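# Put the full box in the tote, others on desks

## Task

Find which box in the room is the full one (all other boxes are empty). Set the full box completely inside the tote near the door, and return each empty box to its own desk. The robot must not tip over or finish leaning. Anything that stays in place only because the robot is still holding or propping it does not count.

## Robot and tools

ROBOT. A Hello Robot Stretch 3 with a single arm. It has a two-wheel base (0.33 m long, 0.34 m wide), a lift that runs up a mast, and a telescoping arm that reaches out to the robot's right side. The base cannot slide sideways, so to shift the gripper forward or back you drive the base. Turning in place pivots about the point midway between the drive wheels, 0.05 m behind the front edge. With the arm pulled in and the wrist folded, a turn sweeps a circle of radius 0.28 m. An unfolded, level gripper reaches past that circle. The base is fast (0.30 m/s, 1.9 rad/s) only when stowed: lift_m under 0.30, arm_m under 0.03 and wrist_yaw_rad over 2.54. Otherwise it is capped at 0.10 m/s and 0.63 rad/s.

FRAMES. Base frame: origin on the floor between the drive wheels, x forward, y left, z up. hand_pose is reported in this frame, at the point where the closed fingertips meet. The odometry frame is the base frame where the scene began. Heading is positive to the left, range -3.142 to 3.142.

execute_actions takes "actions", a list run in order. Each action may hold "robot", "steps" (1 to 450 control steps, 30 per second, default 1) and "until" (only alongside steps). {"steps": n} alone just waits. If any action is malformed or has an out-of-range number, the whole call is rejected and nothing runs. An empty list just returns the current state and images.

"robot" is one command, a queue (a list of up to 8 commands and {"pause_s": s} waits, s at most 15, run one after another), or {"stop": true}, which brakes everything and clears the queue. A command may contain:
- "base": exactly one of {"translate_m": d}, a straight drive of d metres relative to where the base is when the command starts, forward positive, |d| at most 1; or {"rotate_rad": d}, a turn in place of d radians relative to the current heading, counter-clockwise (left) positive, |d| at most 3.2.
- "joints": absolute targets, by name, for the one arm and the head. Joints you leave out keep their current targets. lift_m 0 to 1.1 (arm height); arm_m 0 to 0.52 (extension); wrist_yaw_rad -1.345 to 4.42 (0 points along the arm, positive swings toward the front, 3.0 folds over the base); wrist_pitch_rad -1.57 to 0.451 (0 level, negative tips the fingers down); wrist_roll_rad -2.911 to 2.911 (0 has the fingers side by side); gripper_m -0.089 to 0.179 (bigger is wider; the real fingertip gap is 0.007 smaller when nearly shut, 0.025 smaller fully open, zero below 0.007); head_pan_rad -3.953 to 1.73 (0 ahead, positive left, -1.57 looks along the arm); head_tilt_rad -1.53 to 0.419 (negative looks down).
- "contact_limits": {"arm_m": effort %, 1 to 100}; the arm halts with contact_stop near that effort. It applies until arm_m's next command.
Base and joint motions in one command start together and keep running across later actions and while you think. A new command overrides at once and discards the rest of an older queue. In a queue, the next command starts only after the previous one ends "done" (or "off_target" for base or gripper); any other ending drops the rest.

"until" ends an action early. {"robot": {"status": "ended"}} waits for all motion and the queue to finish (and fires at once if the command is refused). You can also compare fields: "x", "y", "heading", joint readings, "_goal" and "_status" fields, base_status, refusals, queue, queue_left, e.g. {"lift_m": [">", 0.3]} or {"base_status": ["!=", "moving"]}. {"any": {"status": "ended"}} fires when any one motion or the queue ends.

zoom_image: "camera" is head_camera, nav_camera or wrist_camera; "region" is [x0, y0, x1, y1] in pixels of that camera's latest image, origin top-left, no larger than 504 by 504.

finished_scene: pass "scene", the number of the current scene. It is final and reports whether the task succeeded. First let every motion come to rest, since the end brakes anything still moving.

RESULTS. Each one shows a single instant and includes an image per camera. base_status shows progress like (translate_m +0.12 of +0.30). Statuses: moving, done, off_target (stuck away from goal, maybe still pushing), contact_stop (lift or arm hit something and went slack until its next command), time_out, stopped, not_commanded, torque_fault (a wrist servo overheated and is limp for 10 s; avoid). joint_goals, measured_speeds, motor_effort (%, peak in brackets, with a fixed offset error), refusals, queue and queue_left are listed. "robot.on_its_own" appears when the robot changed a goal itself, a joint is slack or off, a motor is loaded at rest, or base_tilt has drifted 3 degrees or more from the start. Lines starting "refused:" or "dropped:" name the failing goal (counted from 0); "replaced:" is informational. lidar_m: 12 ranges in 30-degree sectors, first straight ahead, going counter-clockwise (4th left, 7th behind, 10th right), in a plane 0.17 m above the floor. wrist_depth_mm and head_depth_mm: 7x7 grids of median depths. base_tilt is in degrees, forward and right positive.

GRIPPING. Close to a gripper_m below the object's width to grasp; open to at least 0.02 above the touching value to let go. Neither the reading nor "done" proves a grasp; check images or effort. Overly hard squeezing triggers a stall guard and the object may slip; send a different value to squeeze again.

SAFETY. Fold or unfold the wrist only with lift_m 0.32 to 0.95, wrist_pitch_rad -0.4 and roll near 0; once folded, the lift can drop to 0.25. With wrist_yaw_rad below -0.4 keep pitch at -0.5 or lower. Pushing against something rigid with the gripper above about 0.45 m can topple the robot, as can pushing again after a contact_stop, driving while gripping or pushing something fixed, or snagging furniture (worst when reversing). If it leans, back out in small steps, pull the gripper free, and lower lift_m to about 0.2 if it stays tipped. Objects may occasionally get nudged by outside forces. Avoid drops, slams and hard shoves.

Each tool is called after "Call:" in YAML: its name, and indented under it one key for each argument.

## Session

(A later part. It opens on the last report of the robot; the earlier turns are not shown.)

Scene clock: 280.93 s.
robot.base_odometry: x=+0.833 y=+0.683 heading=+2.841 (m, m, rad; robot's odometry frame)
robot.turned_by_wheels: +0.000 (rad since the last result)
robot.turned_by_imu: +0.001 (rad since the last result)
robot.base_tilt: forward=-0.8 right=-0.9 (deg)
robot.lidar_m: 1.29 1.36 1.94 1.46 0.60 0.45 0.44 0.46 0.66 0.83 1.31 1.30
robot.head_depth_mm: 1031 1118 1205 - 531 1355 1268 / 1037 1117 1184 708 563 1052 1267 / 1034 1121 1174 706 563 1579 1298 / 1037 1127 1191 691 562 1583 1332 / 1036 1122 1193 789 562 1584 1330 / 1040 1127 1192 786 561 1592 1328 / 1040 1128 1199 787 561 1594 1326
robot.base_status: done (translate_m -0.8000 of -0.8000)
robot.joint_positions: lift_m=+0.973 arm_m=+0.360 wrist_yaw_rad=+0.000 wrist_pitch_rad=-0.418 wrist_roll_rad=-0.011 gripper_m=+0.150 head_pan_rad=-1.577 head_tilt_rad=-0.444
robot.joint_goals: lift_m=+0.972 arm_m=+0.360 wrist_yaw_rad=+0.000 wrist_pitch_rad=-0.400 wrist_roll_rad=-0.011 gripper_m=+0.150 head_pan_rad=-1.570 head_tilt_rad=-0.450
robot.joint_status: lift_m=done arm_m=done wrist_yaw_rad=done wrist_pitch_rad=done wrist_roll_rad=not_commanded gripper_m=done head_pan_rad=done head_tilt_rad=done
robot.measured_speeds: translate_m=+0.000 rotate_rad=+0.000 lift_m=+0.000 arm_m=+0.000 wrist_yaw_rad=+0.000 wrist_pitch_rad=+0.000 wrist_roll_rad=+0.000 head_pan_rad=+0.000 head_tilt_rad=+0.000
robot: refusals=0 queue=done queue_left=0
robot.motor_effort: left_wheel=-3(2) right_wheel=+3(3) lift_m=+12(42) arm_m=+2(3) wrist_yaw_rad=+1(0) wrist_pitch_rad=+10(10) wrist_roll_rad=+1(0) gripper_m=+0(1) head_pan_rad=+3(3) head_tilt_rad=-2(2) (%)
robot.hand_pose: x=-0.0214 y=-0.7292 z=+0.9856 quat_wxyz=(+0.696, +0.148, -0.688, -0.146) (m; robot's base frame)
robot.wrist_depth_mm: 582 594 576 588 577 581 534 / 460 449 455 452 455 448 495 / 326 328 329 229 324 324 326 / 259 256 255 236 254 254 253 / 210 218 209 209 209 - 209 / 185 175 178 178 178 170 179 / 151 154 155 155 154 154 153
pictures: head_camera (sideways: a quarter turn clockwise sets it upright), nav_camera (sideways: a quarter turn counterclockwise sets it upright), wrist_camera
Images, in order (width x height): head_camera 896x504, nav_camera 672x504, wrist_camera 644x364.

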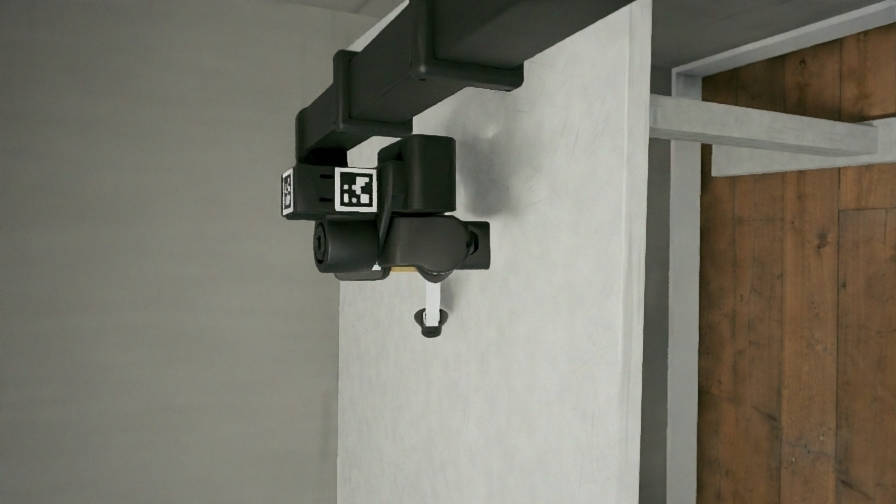

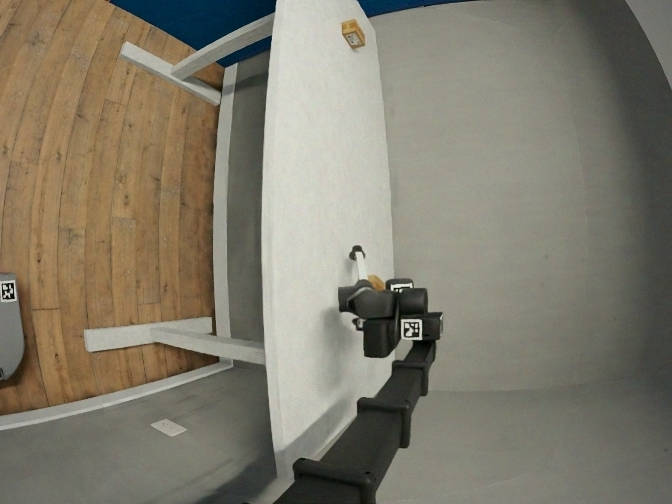

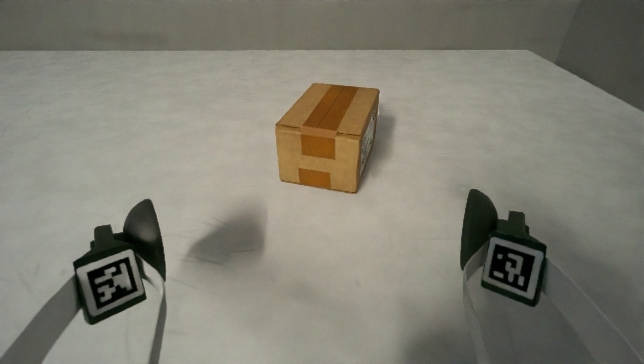

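Call:
execute_actions:
  actions:
    - {"robot": [{"joints": {"arm_m": 0.465}}, {"joints": {"gripper_m": 0.0}}], "steps": 300, "until": {"robot": {"status": "ended"}}}

Scene clock: 287.43 s.
robot.base_odometry: x=+0.833 y=+0.683 heading=+2.841 (m, m, rad; robot's odometry frame)
robot.turned_by_wheels: +0.000 (rad since the last result)
robot.turned_by_imu: +0.001 (rad since the last result)
robot.base_tilt: forward=-0.8 right=-0.9 (deg)
robot.lidar_m: 1.29 1.36 1.93 1.46 0.60 0.45 0.44 0.46 0.66 0.83 1.31 1.30
robot.head_depth_mm: 1035 1121 1197 - 541 1354 1264 / 1035 1117 1188 747 563 1056 1266 / 1036 1118 - 788 562 1576 1298 / 1037 1122 1193 747 562 1579 1331 / 1038 1122 1196 787 561 1597 1329 / 1037 1124 1196 787 562 1592 1328 / 1040 1127 1195 786 561 1590 1330
robot.base_status: done (translate_m -0.8000 of -0.8000)
robot.joint_positions: lift_m=+0.973 arm_m=+0.465 wrist_yaw_rad=+0.000 wrist_pitch_rad=-0.418 wrist_roll_rad=-0.011 gripper_m=+0.001 head_pan_rad=-1.577 head_tilt_rad=-0.444
robot.joint_goals: lift_m=+0.972 arm_m=+0.465 wrist_yaw_rad=+0.000 wrist_pitch_rad=-0.400 wrist_roll_rad=-0.011 gripper_m=+0.000 head_pan_rad=-1.570 head_tilt_rad=-0.450
robot.joint_status: lift_m=done arm_m=done wrist_yaw_rad=done wrist_pitch_rad=done wrist_roll_rad=not_commanded gripper_m=done head_pan_rad=done head_tilt_rad=done
robot.measured_speeds: translate_m=+0.000 rotate_rad=+0.000 lift_m=+0.000 arm_m=+0.000 wrist_yaw_rad=+0.000 wrist_pitch_rad=+0.000 wrist_roll_rad=+0.000 head_pan_rad=+0.000 head_tilt_rad=+0.000
robot: refusals=0 queue=done queue_left=0
robot.motor_effort: left_wheel=-2(2) right_wheel=+3(2) lift_m=+11(11) arm_m=+2(0) wrist_yaw_rad=+0(0) wrist_pitch_rad=+10(10) wrist_roll_rad=+1(1) gripper_m=-21(97) head_pan_rad=+2(4) head_tilt_rad=-2(2) (%)
robot.hand_pose: x=-0.0214 y=-0.8342 z=+0.9856 quat_wxyz=(+0.696, +0.148, -0.688, -0.146) (m; robot's base frame)
robot.wrist_depth_mm: 488 483 480 478 490 499 482 / 457 458 450 451 446 440 465 / 328 326 327 324 324 326 324 / 258 255 255 167 243 253 251 / 210 210 142 136 205 207 207 / 178 178 159 140 170 176 176 / 155 154 155 154 154 154 153
pictures: head_camera (sideways: a quarter turn clockwise sets it upright), nav_camera (sideways: a quarter turn counterclockwise sets it upright), wrist_camera
Images, in order (width x height): head_camera 896x504, nav_camera 672x504, wrist_camera 644x364.

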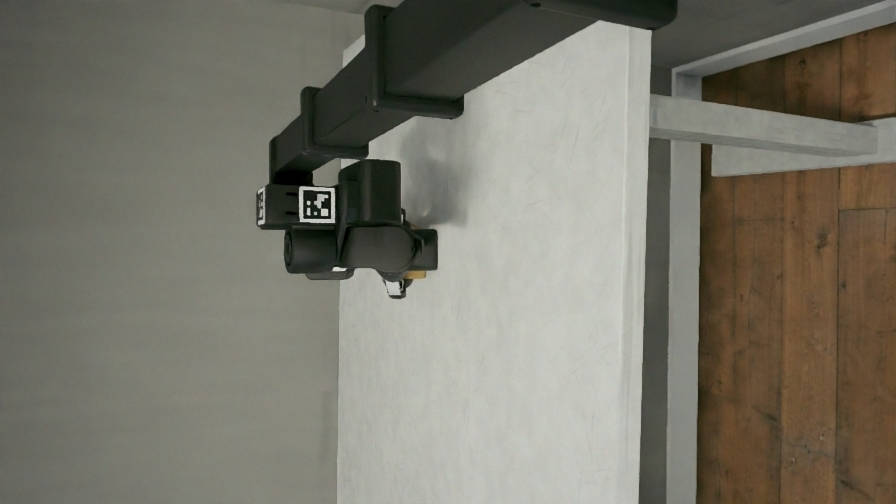

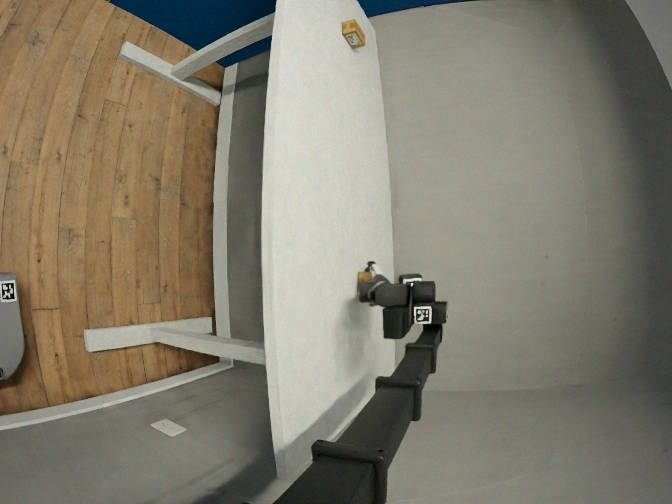

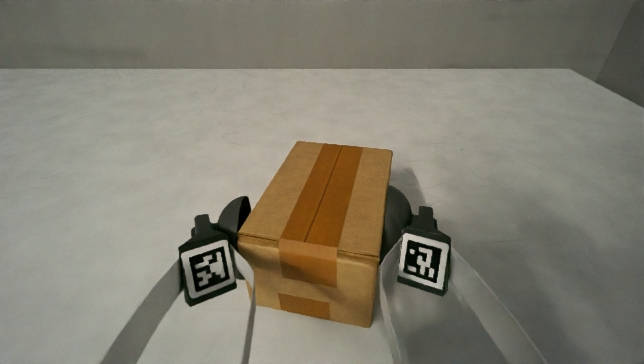

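Call:
execute_actions:
  actions:
    - {"robot": {"joints": {"lift_m": 1.03}}, "steps": 300, "until": {"robot": {"status": "ended"}}}
    - {"steps": 20}

Scene clock: 290.97 s.
robot.base_odometry: x=+0.833 y=+0.683 heading=+2.841 (m, m, rad; robot's odometry frame)
robot.turned_by_wheels: +0.000 (rad since the last result)
robot.turned_by_imu: +0.001 (rad since the last result)
robot.base_tilt: forward=-0.8 right=-0.9 (deg)
robot.lidar_m: 1.29 1.36 1.93 1.46 0.60 0.45 0.44 0.46 0.66 0.83 1.31 1.30
robot.head_depth_mm: 1029 1109 - 747 564 1349 1266 / 1030 1106 1157 790 563 1054 1265 / 1039 1092 1139 789 563 1581 1293 / 1036 1110 - 789 563 1587 1332 / 1038 1128 1191 789 562 1593 1328 / 1039 1128 1193 786 561 1590 1325 / 1038 1123 1196 786 561 1593 1332
robot.base_status: done (translate_m -0.8000 of -0.8000)
robot.joint_positions: lift_m=+1.029 arm_m=+0.465 wrist_yaw_rad=+0.000 wrist_pitch_rad=-0.419 wrist_roll_rad=-0.011 gripper_m=+0.004 head_pan_rad=-1.577 head_tilt_rad=-0.444
robot.joint_goals: lift_m=+1.030 arm_m=+0.465 wrist_yaw_rad=+0.000 wrist_pitch_rad=-0.400 wrist_roll_rad=-0.011 gripper_m=+0.003 head_pan_rad=-1.570 head_tilt_rad=-0.450
robot.joint_status: lift_m=done arm_m=done wrist_yaw_rad=done wrist_pitch_rad=done wrist_roll_rad=not_commanded gripper_m=done head_pan_rad=done head_tilt_rad=done
robot.measured_speeds: translate_m=+0.000 rotate_rad=+0.000 lift_m=+0.000 arm_m=+0.000 wrist_yaw_rad=+0.000 wrist_pitch_rad=+0.000 wrist_roll_rad=+0.000 head_pan_rad=+0.000 head_tilt_rad=+0.000
robot: refusals=0 queue=done queue_left=0
robot.motor_effort: left_wheel=-2(2) right_wheel=+3(3) lift_m=+43(46) arm_m=+2(2) wrist_yaw_rad=+0(1) wrist_pitch_rad=+11(11) wrist_roll_rad=+1(0) gripper_m=-20(22) head_pan_rad=+4(4) head_tilt_rad=-1(3) (%)
robot.hand_pose: x=-0.0214 y=-0.8340 z=+1.0417 quat_wxyz=(+0.696, +0.148, -0.688, -0.146) (m; robot's base frame)
robot.wrist_depth_mm: 483 483 487 494 491 487 494 / 526 528 533 540 541 539 528 / 453 449 455 447 446 445 464 / 350 352 351 168 329 348 347 / 291 289 142 136 281 284 285 / 245 245 159 141 232 240 243 / 214 211 213 207 211 210 210
pictures: head_camera (sideways: a quarter turn clockwise sets it upright), nav_camera (sideways: a quarter turn counterclockwise sets it upright), wrist_camera
Images, in order (width x height): head_camera 896x504, nav_camera 672x504, wrist_camera 644x364.

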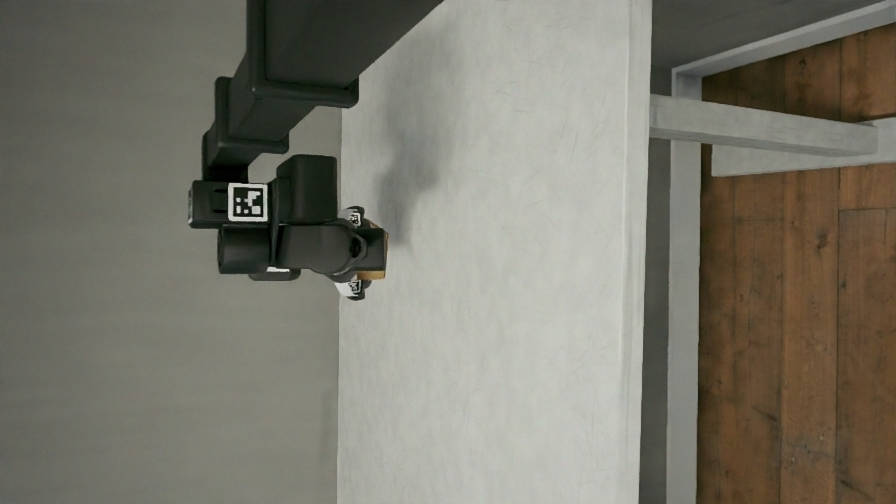

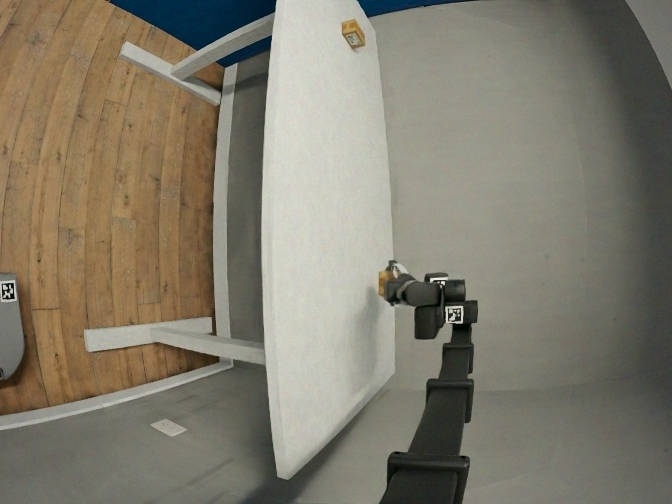

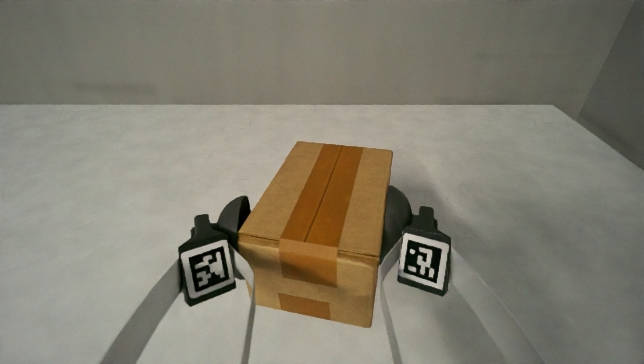

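Call:
execute_actions:
  actions:
    - {"steps": 15}

Scene clock: 299.43 s.
robot.base_odometry: x=+0.833 y=+0.683 heading=+2.841 (m, m, rad; robot's odometry frame)
robot.turned_by_wheels: +0.000 (rad since the last result)
robot.turned_by_imu: +0.001 (rad since the last result)
robot.base_tilt: forward=-0.9 right=-0.9 (deg)
robot.lidar_m: 1.29 1.36 1.93 1.46 0.59 0.45 0.44 0.46 0.66 0.83 1.31 1.30
robot.head_depth_mm: 1033 1107 - 747 562 1353 1264 / 1033 1105 1155 790 563 1053 1263 / 1035 1096 1138 788 563 1580 1295 / 1034 1107 - 789 562 1588 1326 / 1037 1122 1190 789 562 1589 1333 / 1038 1125 1196 788 562 1593 1330 / 1038 1128 1198 787 562 1599 1330
robot.base_status: done (translate_m -0.8000 of -0.8000)
robot.joint_positions: lift_m=+1.029 arm_m=+0.465 wrist_yaw_rad=+0.000 wrist_pitch_rad=-0.419 wrist_roll_rad=-0.011 gripper_m=+0.004 head_pan_rad=-1.577 head_tilt_rad=-0.444
robot.joint_goals: lift_m=+1.030 arm_m=+0.465 wrist_yaw_rad=+0.000 wrist_pitch_rad=-0.400 wrist_roll_rad=-0.011 gripper_m=+0.003 head_pan_rad=-1.570 head_tilt_rad=-0.450
robot.joint_status: lift_m=done arm_m=done wrist_yaw_rad=done wrist_pitch_rad=done wrist_roll_rad=not_commanded gripper_m=done head_pan_rad=done head_tilt_rad=done
robot.measured_speeds: translate_m=+0.000 rotate_rad=+0.000 lift_m=+0.000 arm_m=+0.000 wrist_yaw_rad=+0.000 wrist_pitch_rad=+0.000 wrist_roll_rad=+0.000 head_pan_rad=+0.000 head_tilt_rad=+0.000
robot: refusals=0 queue=done queue_left=0
robot.motor_effort: left_wheel=-3(3) right_wheel=+3(3) lift_m=+42(42) arm_m=+2(2) wrist_yaw_rad=+1(0) wrist_pitch_rad=+11(11) wrist_roll_rad=+1(1) gripper_m=-20(20) head_pan_rad=+3(4) head_tilt_rad=-2(1) (%)
robot.hand_pose: x=-0.0214 y=-0.8340 z=+1.0417 quat_wxyz=(+0.696, +0.148, -0.688, -0.146) (m; robot's base frame)
robot.wrist_depth_mm: 487 479 489 496 486 495 490 / 523 536 532 543 533 539 523 / 450 445 445 439 440 439 476 / 348 348 347 167 330 348 347 / 287 288 141 136 281 288 285 / 245 244 159 142 234 242 244 / 213 213 211 206 212 211 210
pictures: head_camera (sideways: a quarter turn clockwise sets it upright), nav_camera (sideways: a quarter turn counterclockwise sets it upright), wrist_camera
Images, in order (width x height): head_camera 896x504, nav_camera 672x504, wrist_camera 644x364.

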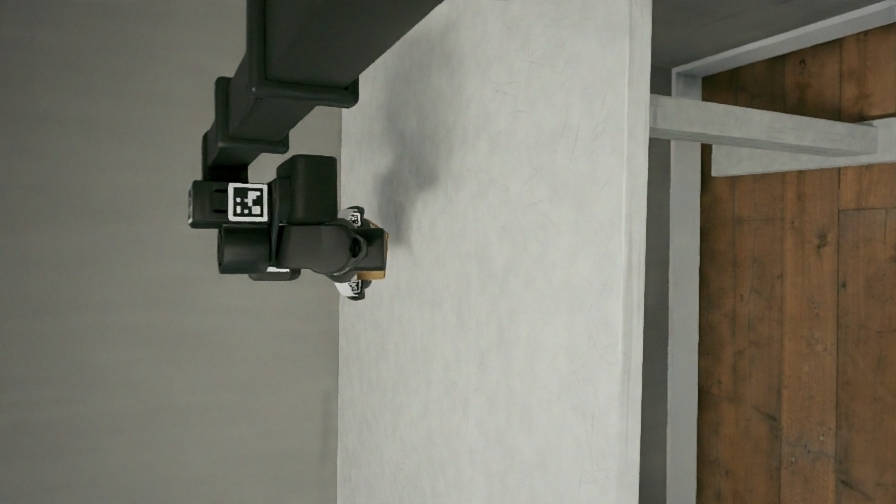

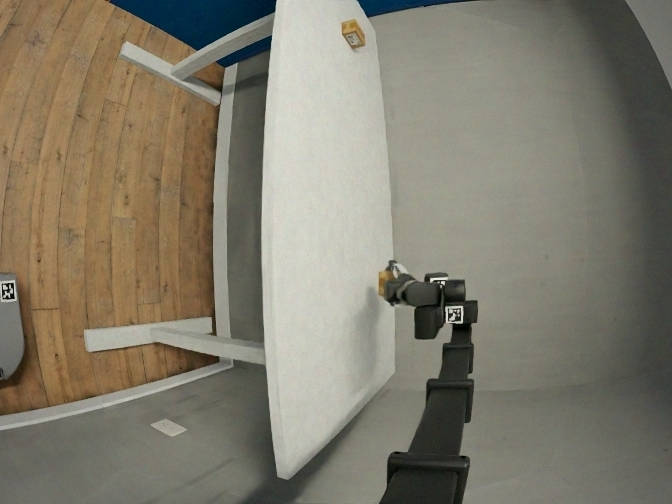

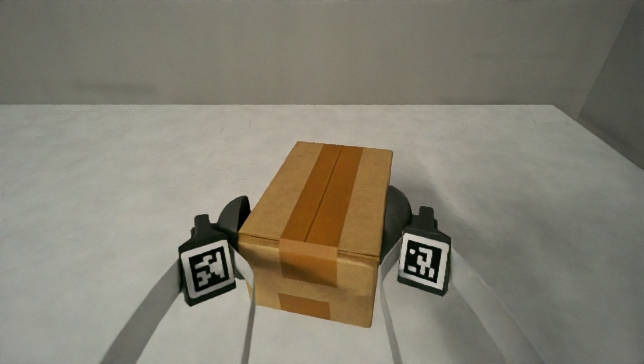

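Call:
execute_actions:
  actions:
    - {"robot": [{"joints": {"lift_m": 0.973}}, {"joints": {"gripper_m": 0.15}}, {"joints": {"arm_m": 0.0, "lift_m": 1.0}}], "steps": 450, "until": {"robot": {"status": "ended"}}}

Scene clock: 312.60 s.
robot.base_odometry: x=+0.833 y=+0.683 heading=+2.841 (m, m, rad; robot's odometry frame)
robot.turned_by_wheels: +0.000 (rad since the last result)
robot.turned_by_imu: +0.002 (rad since the last result)
robot.base_tilt: forward=-0.8 right=-0.9 (deg)
robot.lidar_m: 1.29 1.36 1.93 1.45 0.59 0.45 0.44 0.46 0.66 0.83 1.31 1.30
robot.head_depth_mm: 1035 1119 1202 814 - - - / 1033 1118 1190 788 586 - - / 1032 1121 1195 789 - - - / 1037 1124 1190 790 - - - / 1034 1122 1193 786 561 1585 1328 / 1039 1123 1198 789 561 1592 1332 / 1039 1124 1196 786 561 1595 1334
robot.base_status: done (translate_m -0.8000 of -0.8000)
robot.joint_positions: lift_m=+0.999 arm_m=+0.002 wrist_yaw_rad=+0.000 wrist_pitch_rad=-0.419 wrist_roll_rad=-0.011 gripper_m=+0.150 head_pan_rad=-1.577 head_tilt_rad=-0.444
robot.joint_goals: lift_m=+1.000 arm_m=+0.000 wrist_yaw_rad=+0.000 wrist_pitch_rad=-0.400 wrist_roll_rad=-0.011 gripper_m=+0.150 head_pan_rad=-1.570 head_tilt_rad=-0.450
robot.joint_status: lift_m=done arm_m=done wrist_yaw_rad=done wrist_pitch_rad=done wrist_roll_rad=not_commanded gripper_m=done head_pan_rad=done head_tilt_rad=done
robot.measured_speeds: translate_m=+0.000 rotate_rad=+0.000 lift_m=+0.000 arm_m=+0.000 wrist_yaw_rad=+0.000 wrist_pitch_rad=+0.000 wrist_roll_rad=+0.000 head_pan_rad=+0.000 head_tilt_rad=+0.000
robot: refusals=0 queue=done queue_left=0
robot.motor_effort: left_wheel=-2(3) right_wheel=+3(2) lift_m=+42(45) arm_m=-3(6) wrist_yaw_rad=-1(0) wrist_pitch_rad=+11(11) wrist_roll_rad=+1(1) gripper_m=+1(83) head_pan_rad=+3(3) head_tilt_rad=-1(2) (%)
robot.hand_pose: x=-0.0215 y=-0.3714 z=+1.0116 quat_wxyz=(+0.696, +0.148, -0.688, -0.147) (m; robot's base frame)
robot.wrist_depth_mm: 897 853 878 859 855 745 507 / 542 538 537 526 527 527 504 / 387 385 389 384 383 379 404 / 304 304 300 299 303 302 302 / 269 268 268 268 264 - 265 / - - - - - 852 490 / - - - - - 753 552
pictures: head_camera (sideways: a quarter turn clockwise sets it upright), nav_camera (sideways: a quarter turn counterclockwise sets it upright), wrist_camera
Images, in order (width x height): head_camera 896x504, nav_camera 672x504, wrist_camera 644x364.

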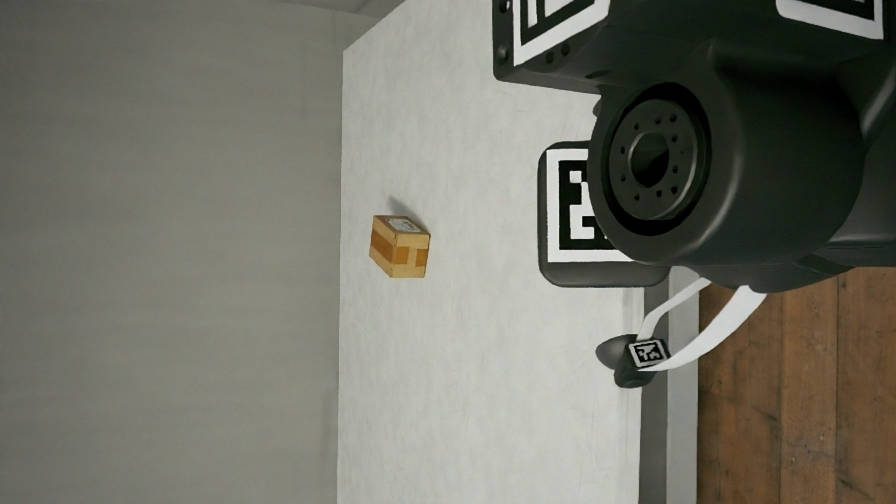

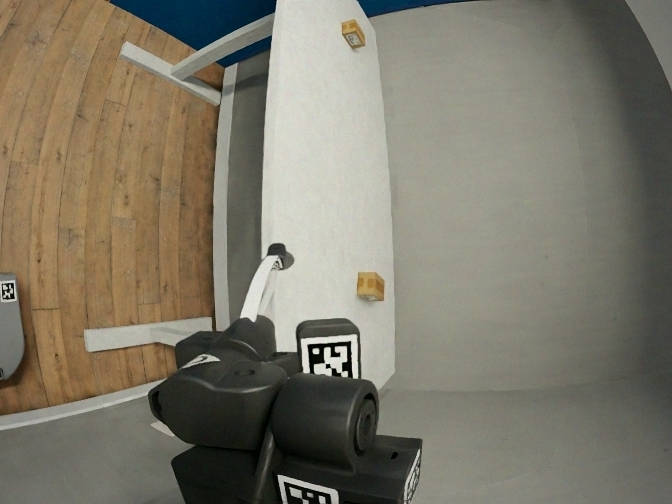

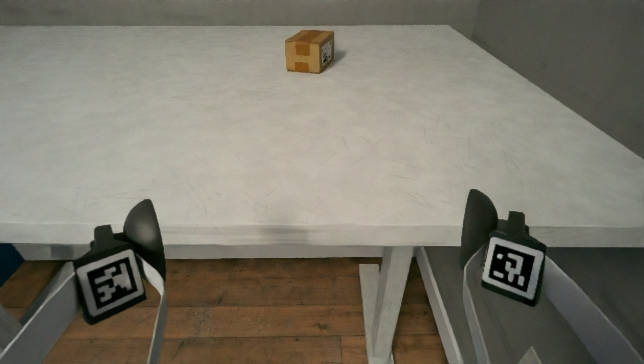

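Call:
execute_actions:
  actions:
    - {"robot": {"joints": {"head_pan_rad": 1.2, "head_tilt_rad": -0.5}}, "steps": 200, "until": {"robot": {"status": "ended"}}}

Scene clock: 325.67 s.
robot.base_odometry: x=+0.833 y=+0.683 heading=+2.841 (m, m, rad; robot's odometry frame)
robot.turned_by_wheels: +0.000 (rad since the last result)
robot.turned_by_imu: +0.001 (rad since the last result)
robot.base_tilt: forward=-0.8 right=-0.9 (deg)
robot.lidar_m: 1.29 1.36 1.94 1.46 0.59 0.45 0.44 0.46 0.66 0.83 1.31 1.30
robot.head_depth_mm: 2550 2810 2977 2041 1990 1561 1291 / 2470 2705 2974 2694 1974 1565 1293 / 2364 2576 2841 2686 1982 1568 1295 / 2275 2482 2734 2673 1963 1557 1292 / 2180 2373 2608 2650 1970 1562 1293 / 2100 2282 2491 2636 1954 1559 1284 / 2043 2216 2407 2527 1950 1560 1286
robot.base_status: done (translate_m -0.8000 of -0.8000)
robot.joint_positions: lift_m=+0.999 arm_m=+0.002 wrist_yaw_rad=+0.000 wrist_pitch_rad=-0.419 wrist_roll_rad=-0.011 gripper_m=+0.150 head_pan_rad=+1.193 head_tilt_rad=-0.494
robot.joint_goals: lift_m=+1.000 arm_m=+0.000 wrist_yaw_rad=+0.000 wrist_pitch_rad=-0.400 wrist_roll_rad=-0.011 gripper_m=+0.150 head_pan_rad=+1.200 head_tilt_rad=-0.500
robot.joint_status: lift_m=done arm_m=done wrist_yaw_rad=done wrist_pitch_rad=done wrist_roll_rad=not_commanded gripper_m=done head_pan_rad=done head_tilt_rad=done
robot.measured_speeds: translate_m=+0.000 rotate_rad=+0.000 lift_m=+0.000 arm_m=+0.000 wrist_yaw_rad=+0.000 wrist_pitch_rad=+0.000 wrist_roll_rad=+0.000 head_pan_rad=+0.000 head_tilt_rad=+0.000
robot: refusals=0 queue=done queue_left=0
robot.motor_effort: left_wheel=-2(3) right_wheel=+3(3) lift_m=+42(42) arm_m=-3(3) wrist_yaw_rad=+0(1) wrist_pitch_rad=+11(11) wrist_roll_rad=+0(1) gripper_m=+1(1) head_pan_rad=+3(45) head_tilt_rad=-2(6) (%)
robot.hand_pose: x=-0.0215 y=-0.3714 z=+1.0116 quat_wxyz=(+0.696, +0.148, -0.688, -0.147) (m; robot's base frame)
robot.wrist_depth_mm: 864 887 879 845 856 765 509 / 548 544 523 529 531 526 505 / 386 383 384 381 392 383 405 / 305 303 300 302 301 301 296 / 266 267 267 265 266 - 266 / - - - - - 824 492 / - - - - - 744 551
pictures: head_camera (sideways: a quarter turn clockwise sets it upright), nav_camera (sideways: a quarter turn counterclockwise sets it upright), wrist_camera
Images, in order (width x height): head_camera 896x504, nav_camera 672x504, wrist_camera 644x364.

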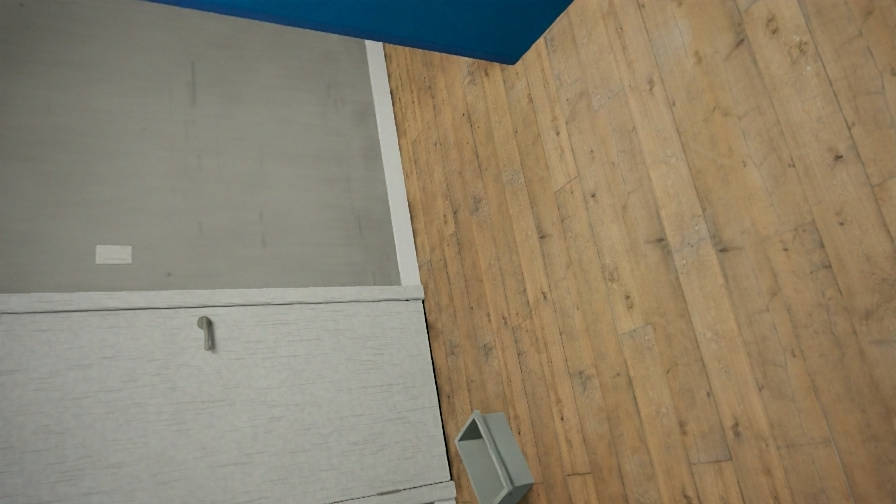

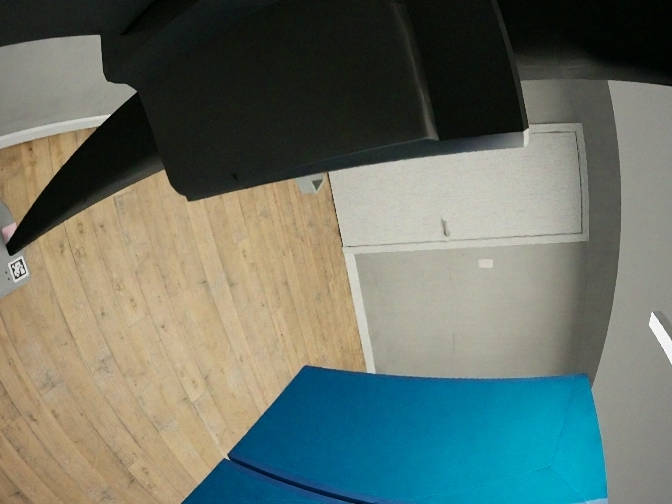

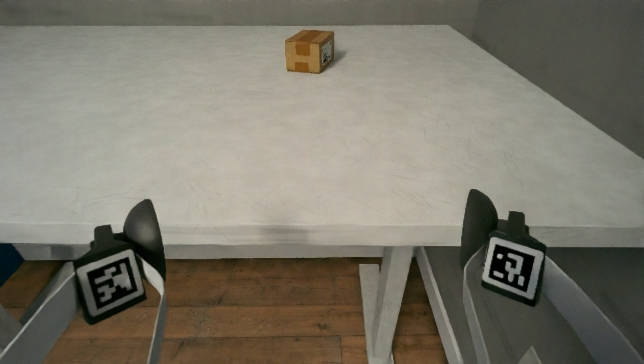

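Call:
execute_actions:
  actions:
    - {"robot": [{"joints": {"lift_m": 0.9, "gripper_m": 0.04, "wrist_pitch_rad": -0.4, "head_pan_rad": 0.0, "head_tilt_rad": -0.3}}, {"joints": {"wrist_yaw_rad": 3.0}}, {"joints": {"lift_m": 0.25}}, {"base": {"rotate_rad": 0.956}}], "steps": 450, "until": {"robot": {"status": "ended"}}}

Scene clock: 350.43 s.
robot.base_odometry: x=+0.833 y=+0.683 heading=-2.487 (m, m, rad; robot's odometry frame)
robot.turned_by_wheels: +0.956 (rad since the last result)
robot.turned_by_imu: +0.970 (rad since the last result)
robot.base_tilt: forward=-0.9 right=-0.8 (deg)
robot.lidar_m: 1.77 2.00 0.65 0.46 0.44 0.45 0.60 0.80 1.28 1.30 1.29 1.33
robot.head_depth_mm: 1392 1456 1513 1586 1659 1712 1478 / 1554 1630 1703 1789 1887 1861 1487 / 2721 2838 3009 2056 2179 1877 1483 / 2645 2752 2940 3117 2608 1891 1474 / 2471 2593 2742 2905 2587 1884 1479 / 2316 2459 2579 2719 2600 1882 1481 / 2182 2289 2403 2531 2578 1881 1479
robot.base_status: done (rotate_rad +0.9558 of +0.9560)
robot.joint_positions: lift_m=+0.251 arm_m=+0.002 wrist_yaw_rad=+2.999 wrist_pitch_rad=-0.419 wrist_roll_rad=-0.011 gripper_m=+0.040 head_pan_rad=+0.007 head_tilt_rad=-0.309
robot.joint_goals: lift_m=+0.250 arm_m=+0.000 wrist_yaw_rad=+3.000 wrist_pitch_rad=-0.400 wrist_roll_rad=-0.011 gripper_m=+0.040 head_pan_rad=+0.000 head_tilt_rad=-0.300
robot.joint_status: lift_m=done arm_m=done wrist_yaw_rad=done wrist_pitch_rad=done wrist_roll_rad=not_commanded gripper_m=done head_pan_rad=done head_tilt_rad=done
robot.measured_speeds: translate_m=+0.000 rotate_rad=+0.000 lift_m=+0.000 arm_m=+0.000 wrist_yaw_rad=+0.000 wrist_pitch_rad=+0.000 wrist_roll_rad=+0.000 head_pan_rad=+0.000 head_tilt_rad=+0.000
robot: refusals=0 queue=done queue_left=0
robot.motor_effort: left_wheel=-3(8) right_wheel=+2(8) lift_m=+12(42) arm_m=-3(3) wrist_yaw_rad=+2(1) wrist_pitch_rad=+11(11) wrist_roll_rad=+0(1) gripper_m=+0(81) head_pan_rad=-4(46) head_tilt_rad=+3(19) (%)
robot.hand_pose: x=+0.0107 y=+0.0749 z=+0.2632 quat_wxyz=(+0.196, +0.696, +0.099, +0.683) (m; robot's base frame)
robot.wrist_depth_mm: 341 - 478 605 785 - - / 362 - 511 659 872 - - / 385 - 554 691 799 827 823 / 407 - 586 639 626 639 643 / 423 477 - 549 528 528 518 / 437 - - - 438 447 450 / - - - - 397 385 391
pictures: head_camera (sideways: a quarter turn clockwise sets it upright), nav_camera (sideways: a quarter turn counterclockwise sets it upright), wrist_camera
Images, in order (width x height): head_camera 896x504, nav_camera 672x504, wrist_camera 644x364.

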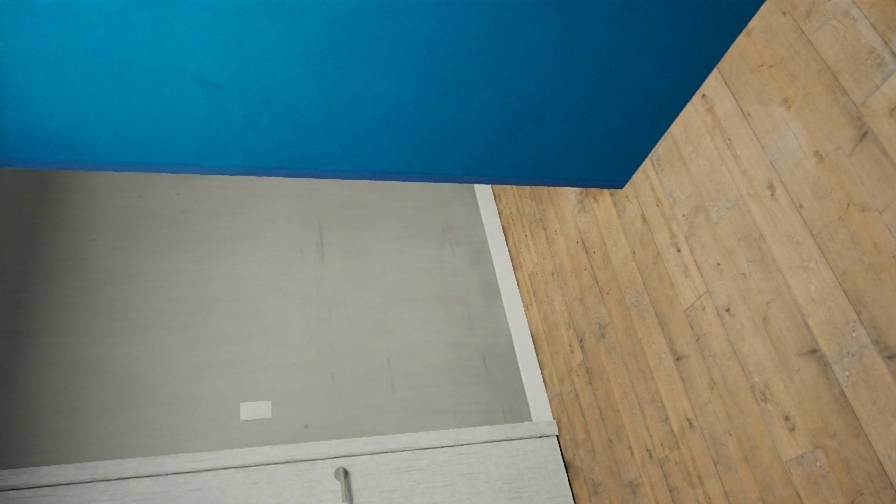

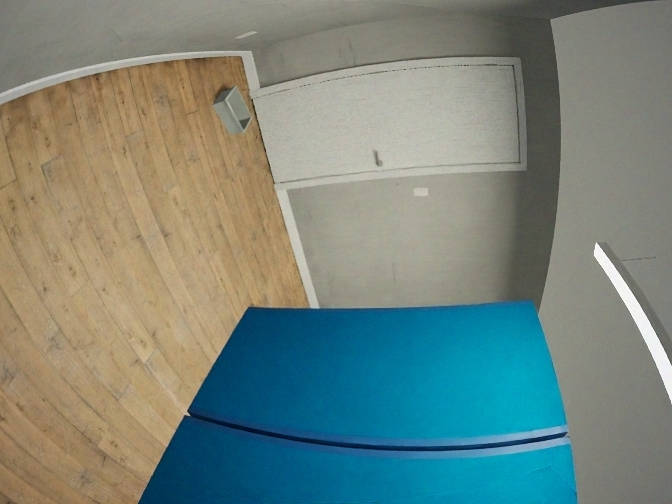

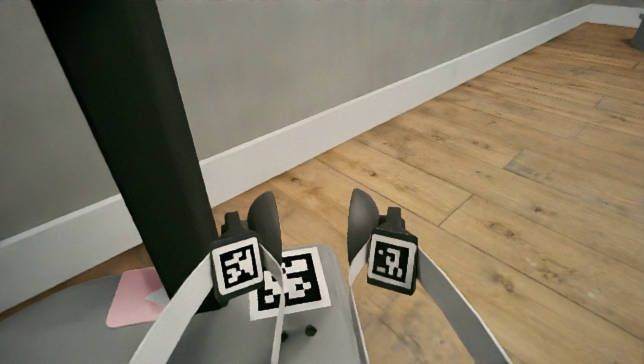

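Call:
execute_actions:
  actions:
    - {"robot": {"base": {"translate_m": 1.0}}, "steps": 300, "until": {"robot": {"status": "ended"}}}

Scene clock: 358.30 s.
robot.base_odometry: x=+0.040 y=+0.073 heading=-2.487 (m, m, rad; robot's odometry frame)
robot.turned_by_wheels: +0.000 (rad since the last result)
robot.turned_by_imu: +0.003 (rad since the last result)
robot.base_tilt: forward=-0.9 right=-0.9 (deg)
robot.lidar_m: 1.04 1.65 1.44 1.02 0.98 1.00 1.33 2.09 1.12 0.80 0.76 0.78
robot.head_depth_mm: 808 838 875 911 955 1004 1049 / 1971 2104 2224 2341 2231 1146 1212 / 1836 1947 2088 2246 2342 1885 1484 / 1723 1821 1941 2054 2206 1881 1482 / 1621 1713 1795 1920 2034 1883 1483 / 1521 1594 1688 1786 1892 1881 1477 / 1438 1508 1589 1676 1777 1820 1483
robot.base_status: done (translate_m +1.0000 of +1.0000)
robot.joint_positions: lift_m=+0.251 arm_m=+0.002 wrist_yaw_rad=+2.999 wrist_pitch_rad=-0.419 wrist_roll_rad=-0.011 gripper_m=+0.040 head_pan_rad=+0.007 head_tilt_rad=-0.309
robot.joint_goals: lift_m=+0.250 arm_m=+0.000 wrist_yaw_rad=+3.000 wrist_pitch_rad=-0.400 wrist_roll_rad=-0.011 gripper_m=+0.040 head_pan_rad=+0.000 head_tilt_rad=-0.300
robot.joint_status: lift_m=done arm_m=done wrist_yaw_rad=done wrist_pitch_rad=done wrist_roll_rad=not_commanded gripper_m=done head_pan_rad=done head_tilt_rad=done
robot.measured_speeds: translate_m=+0.000 rotate_rad=+0.000 lift_m=+0.000 arm_m=+0.000 wrist_yaw_rad=+0.000 wrist_pitch_rad=+0.000 wrist_roll_rad=+0.000 head_pan_rad=+0.000 head_tilt_rad=+0.000
robot: refusals=0 queue=done queue_left=0
robot.motor_effort: left_wheel=-3(6) right_wheel=+3(7) lift_m=+12(12) arm_m=-3(3) wrist_yaw_rad=+1(1) wrist_pitch_rad=+11(11) wrist_roll_rad=+0(1) gripper_m=+0(0) head_pan_rad=-4(2) head_tilt_rad=+3(4) (%)
robot.hand_pose: x=+0.0106 y=+0.0749 z=+0.2632 quat_wxyz=(+0.196, +0.696, +0.099, +0.683) (m; robot's base frame)
robot.wrist_depth_mm: 708 - - - - - - / 757 - - - - - - / 790 - 821 824 815 819 803 / 642 - 655 647 645 629 638 / 534 527 - 548 532 515 525 / 468 - - - 435 448 449 / - - - - 392 393 391
pictures: head_camera (sideways: a quarter turn clockwise sets it upright), nav_camera (sideways: a quarter turn counterclockwise sets it upright), wrist_camera
Images, in order (width x height): head_camera 896x504, nav_camera 672x504, wrist_camera 644x364.

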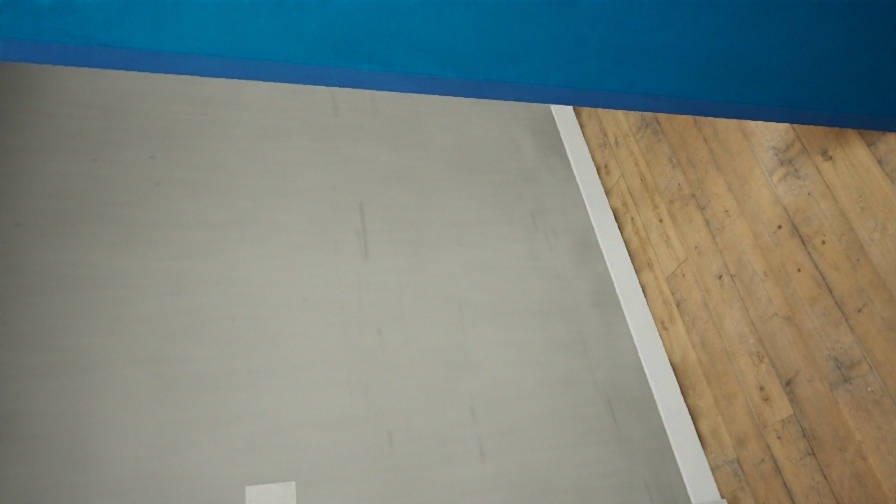

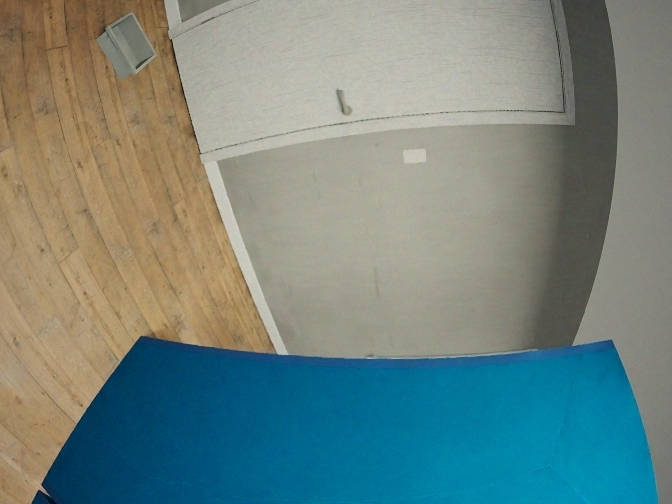

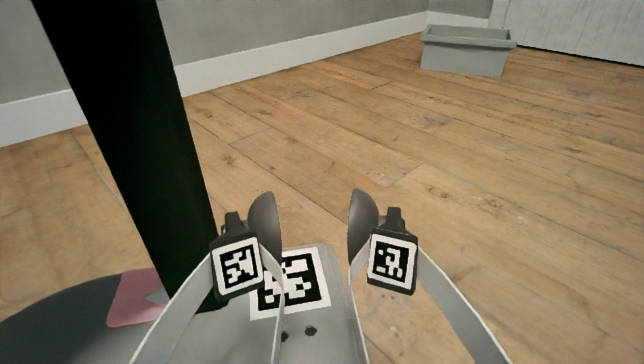

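Call:
execute_actions:
  actions:
    - {"robot": [{"base": {"rotate_rad": 0.15}}, {"base": {"translate_m": 1.0}}], "steps": 450, "until": {"robot": {"status": "ended"}}}

Scene clock: 374.23 s.
robot.base_odometry: x=-0.654 y=-0.647 heading=-2.337 (m, m, rad; robot's odometry frame)
robot.turned_by_wheels: +0.150 (rad since the last result)
robot.turned_by_imu: +0.155 (rad since the last result)
robot.base_tilt: forward=-0.9 right=-0.9 (deg)
robot.lidar_m: 0.76 0.74 0.79 1.19 1.38 1.48 2.22 0.99 0.46 0.42 2.06 0.96
robot.head_depth_mm: 793 845 907 980 1064 1163 1284 / 753 801 858 919 995 1080 1185 / 716 762 812 867 935 1009 1097 / 685 726 772 823 881 944 1023 / 654 692 731 779 832 892 959 / 628 662 698 742 788 842 904 / 603 634 669 708 749 797 853
robot.base_status: done (translate_m +1.0000 of +1.0000)
robot.joint_positions: lift_m=+0.251 arm_m=+0.002 wrist_yaw_rad=+2.999 wrist_pitch_rad=-0.419 wrist_roll_rad=-0.011 gripper_m=+0.040 head_pan_rad=+0.007 head_tilt_rad=-0.309
robot.joint_goals: lift_m=+0.250 arm_m=+0.000 wrist_yaw_rad=+3.000 wrist_pitch_rad=-0.400 wrist_roll_rad=-0.011 gripper_m=+0.040 head_pan_rad=+0.000 head_tilt_rad=-0.300
robot.joint_status: lift_m=done arm_m=done wrist_yaw_rad=done wrist_pitch_rad=done wrist_roll_rad=not_commanded gripper_m=done head_pan_rad=done head_tilt_rad=done
robot.measured_speeds: translate_m=+0.000 rotate_rad=+0.000 lift_m=+0.000 arm_m=+0.000 wrist_yaw_rad=+0.000 wrist_pitch_rad=+0.000 wrist_roll_rad=+0.000 head_pan_rad=+0.000 head_tilt_rad=+0.000
robot: refusals=0 queue=done queue_left=0
robot.motor_effort: left_wheel=-3(8) right_wheel=+3(8) lift_m=+12(11) arm_m=-3(3) wrist_yaw_rad=+0(1) wrist_pitch_rad=+11(11) wrist_roll_rad=+1(1) gripper_m=+0(0) head_pan_rad=-3(4) head_tilt_rad=+3(4) (%)
robot.hand_pose: x=+0.0106 y=+0.0749 z=+0.2632 quat_wxyz=(+0.196, +0.696, +0.099, +0.683) (m; robot's base frame)
robot.wrist_depth_mm: 998 - - - 928 698 567 / - - 882 - 958 741 592 / 838 - 813 818 813 758 638 / 646 612 660 641 631 648 614 / 527 539 - 558 536 529 526 / 461 - - - 436 443 440 / - - - - 390 393 391
pictures: head_camera (sideways: a quarter turn clockwise sets it upright), nav_camera (sideways: a quarter turn counterclockwise sets it upright), wrist_camera
Images, in order (width x height): head_camera 896x504, nav_camera 672x504, wrist_camera 644x364.

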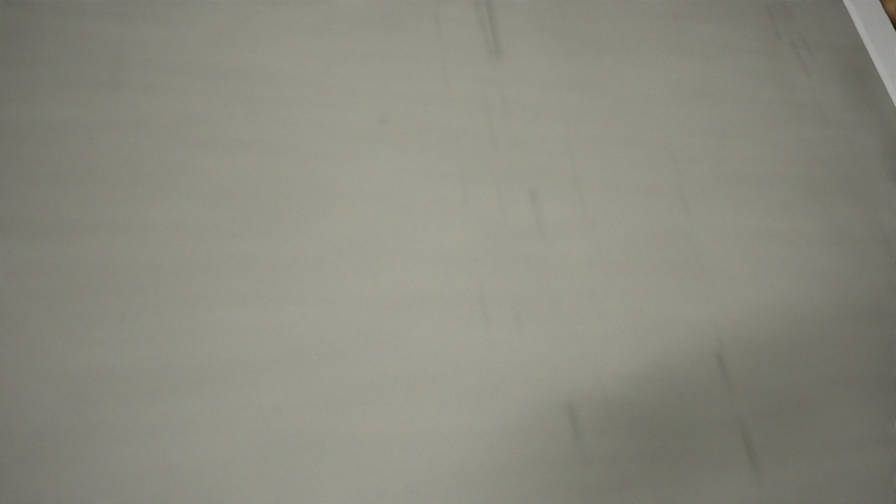

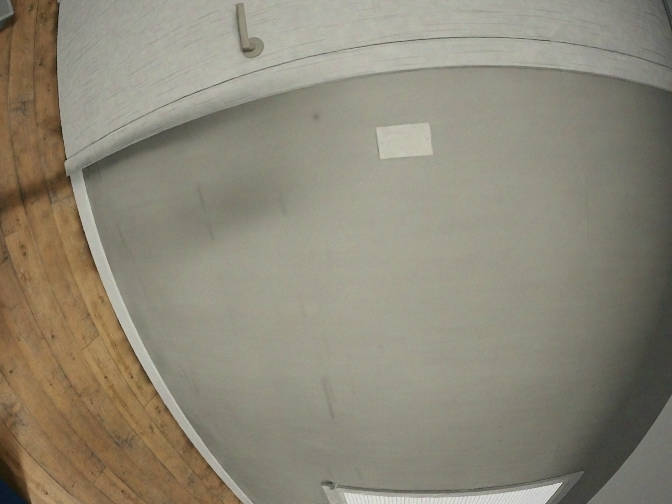

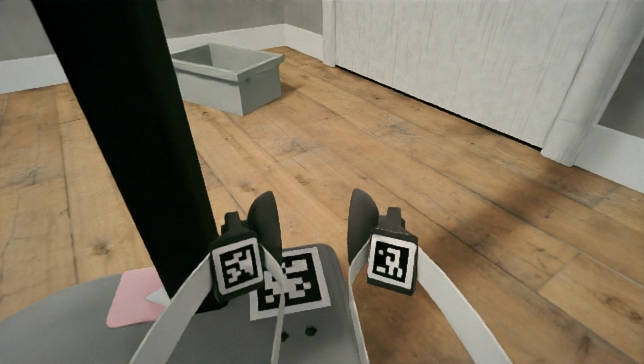

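Call:
execute_actions:
  actions:
    - {"robot": {"base": {"rotate_rad": -1.104}}, "steps": 300, "until": {"robot": {"status": "ended"}}}

Scene clock: 380.03 s.
robot.base_odometry: x=-0.654 y=-0.647 heading=+2.842 (m, m, rad; robot's odometry frame)
robot.turned_by_wheels: -1.104 (rad since the last result)
robot.turned_by_imu: -1.117 (rad since the last result)
robot.base_tilt: forward=-0.9 right=-0.8 (deg)
robot.lidar_m: 2.43 1.01 0.77 0.74 0.77 1.10 1.37 1.44 2.06 1.18 0.49 0.42
robot.head_depth_mm: 2874 697 693 690 687 683 675 / 2947 3100 3256 3486 2594 1811 1398 / 2933 3116 3248 3523 2602 1891 1487 / 2947 3096 3267 3533 2592 1889 1474 / 2958 3144 3356 3537 2580 1887 1487 / 2922 2931 2952 2965 2550 1879 1486 / 2005 2034 2048 2060 2090 1859 1484
robot.base_status: done (rotate_rad -1.1038 of -1.1040)
robot.joint_positions: lift_m=+0.251 arm_m=+0.002 wrist_yaw_rad=+2.999 wrist_pitch_rad=-0.419 wrist_roll_rad=-0.011 gripper_m=+0.040 head_pan_rad=+0.007 head_tilt_rad=-0.309
robot.joint_goals: lift_m=+0.250 arm_m=+0.000 wrist_yaw_rad=+3.000 wrist_pitch_rad=-0.400 wrist_roll_rad=-0.011 gripper_m=+0.040 head_pan_rad=+0.000 head_tilt_rad=-0.300
robot.joint_status: lift_m=done arm_m=done wrist_yaw_rad=done wrist_pitch_rad=done wrist_roll_rad=not_commanded gripper_m=done head_pan_rad=done head_tilt_rad=done
robot.measured_speeds: translate_m=+0.000 rotate_rad=+0.000 lift_m=+0.000 arm_m=+0.000 wrist_yaw_rad=+0.000 wrist_pitch_rad=+0.000 wrist_roll_rad=+0.000 head_pan_rad=+0.000 head_tilt_rad=+0.000
robot: refusals=0 queue=done queue_left=0
robot.motor_effort: left_wheel=+2(8) right_wheel=-2(6) lift_m=+12(12) arm_m=-3(3) wrist_yaw_rad=+1(2) wrist_pitch_rad=+11(11) wrist_roll_rad=+1(0) gripper_m=+0(0) head_pan_rad=-3(3) head_tilt_rad=+3(5) (%)
robot.hand_pose: x=+0.0106 y=+0.0749 z=+0.2632 quat_wxyz=(+0.196, +0.696, +0.099, +0.683) (m; robot's base frame)
robot.wrist_depth_mm: 661 - 701 729 776 789 833 / 699 - 752 808 818 856 892 / 745 - 812 844 815 803 826 / 655 622 656 634 639 639 618 / 521 534 - 555 533 532 521 / 458 - - - 431 441 446 / - - - - 388 387 387
pictures: head_camera (sideways: a quarter turn clockwise sets it upright), nav_camera (sideways: a quarter turn counterclockwise sets it upright), wrist_camera
Images, in order (width x height): head_camera 896x504, nav_camera 672x504, wrist_camera 644x364.

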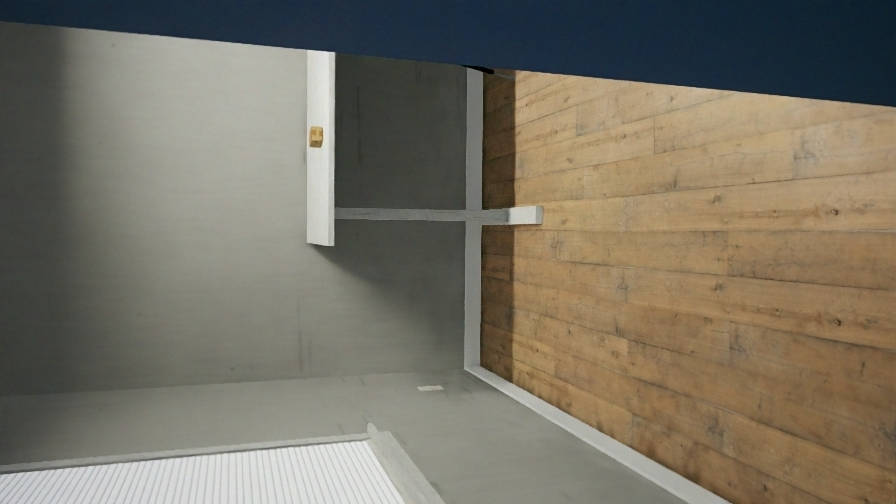

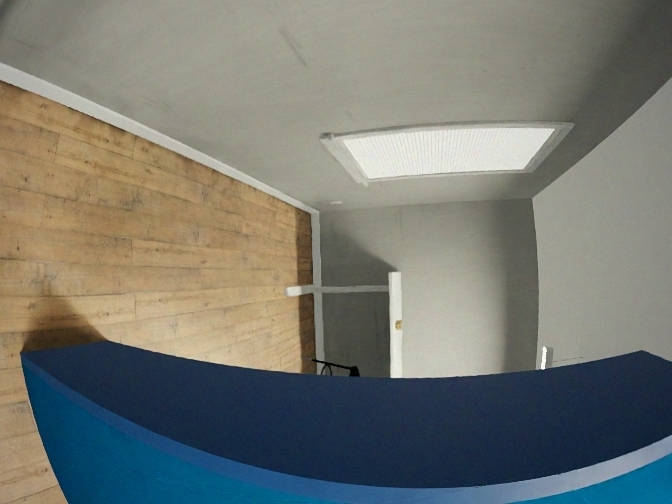

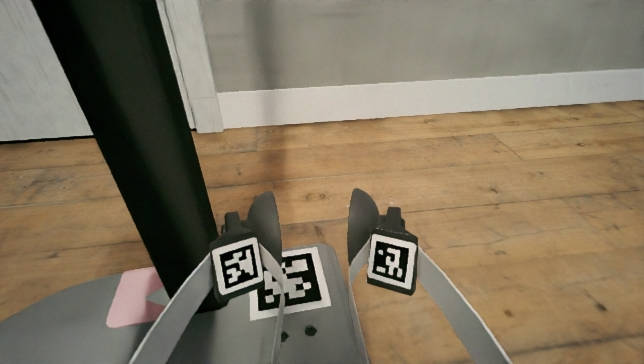

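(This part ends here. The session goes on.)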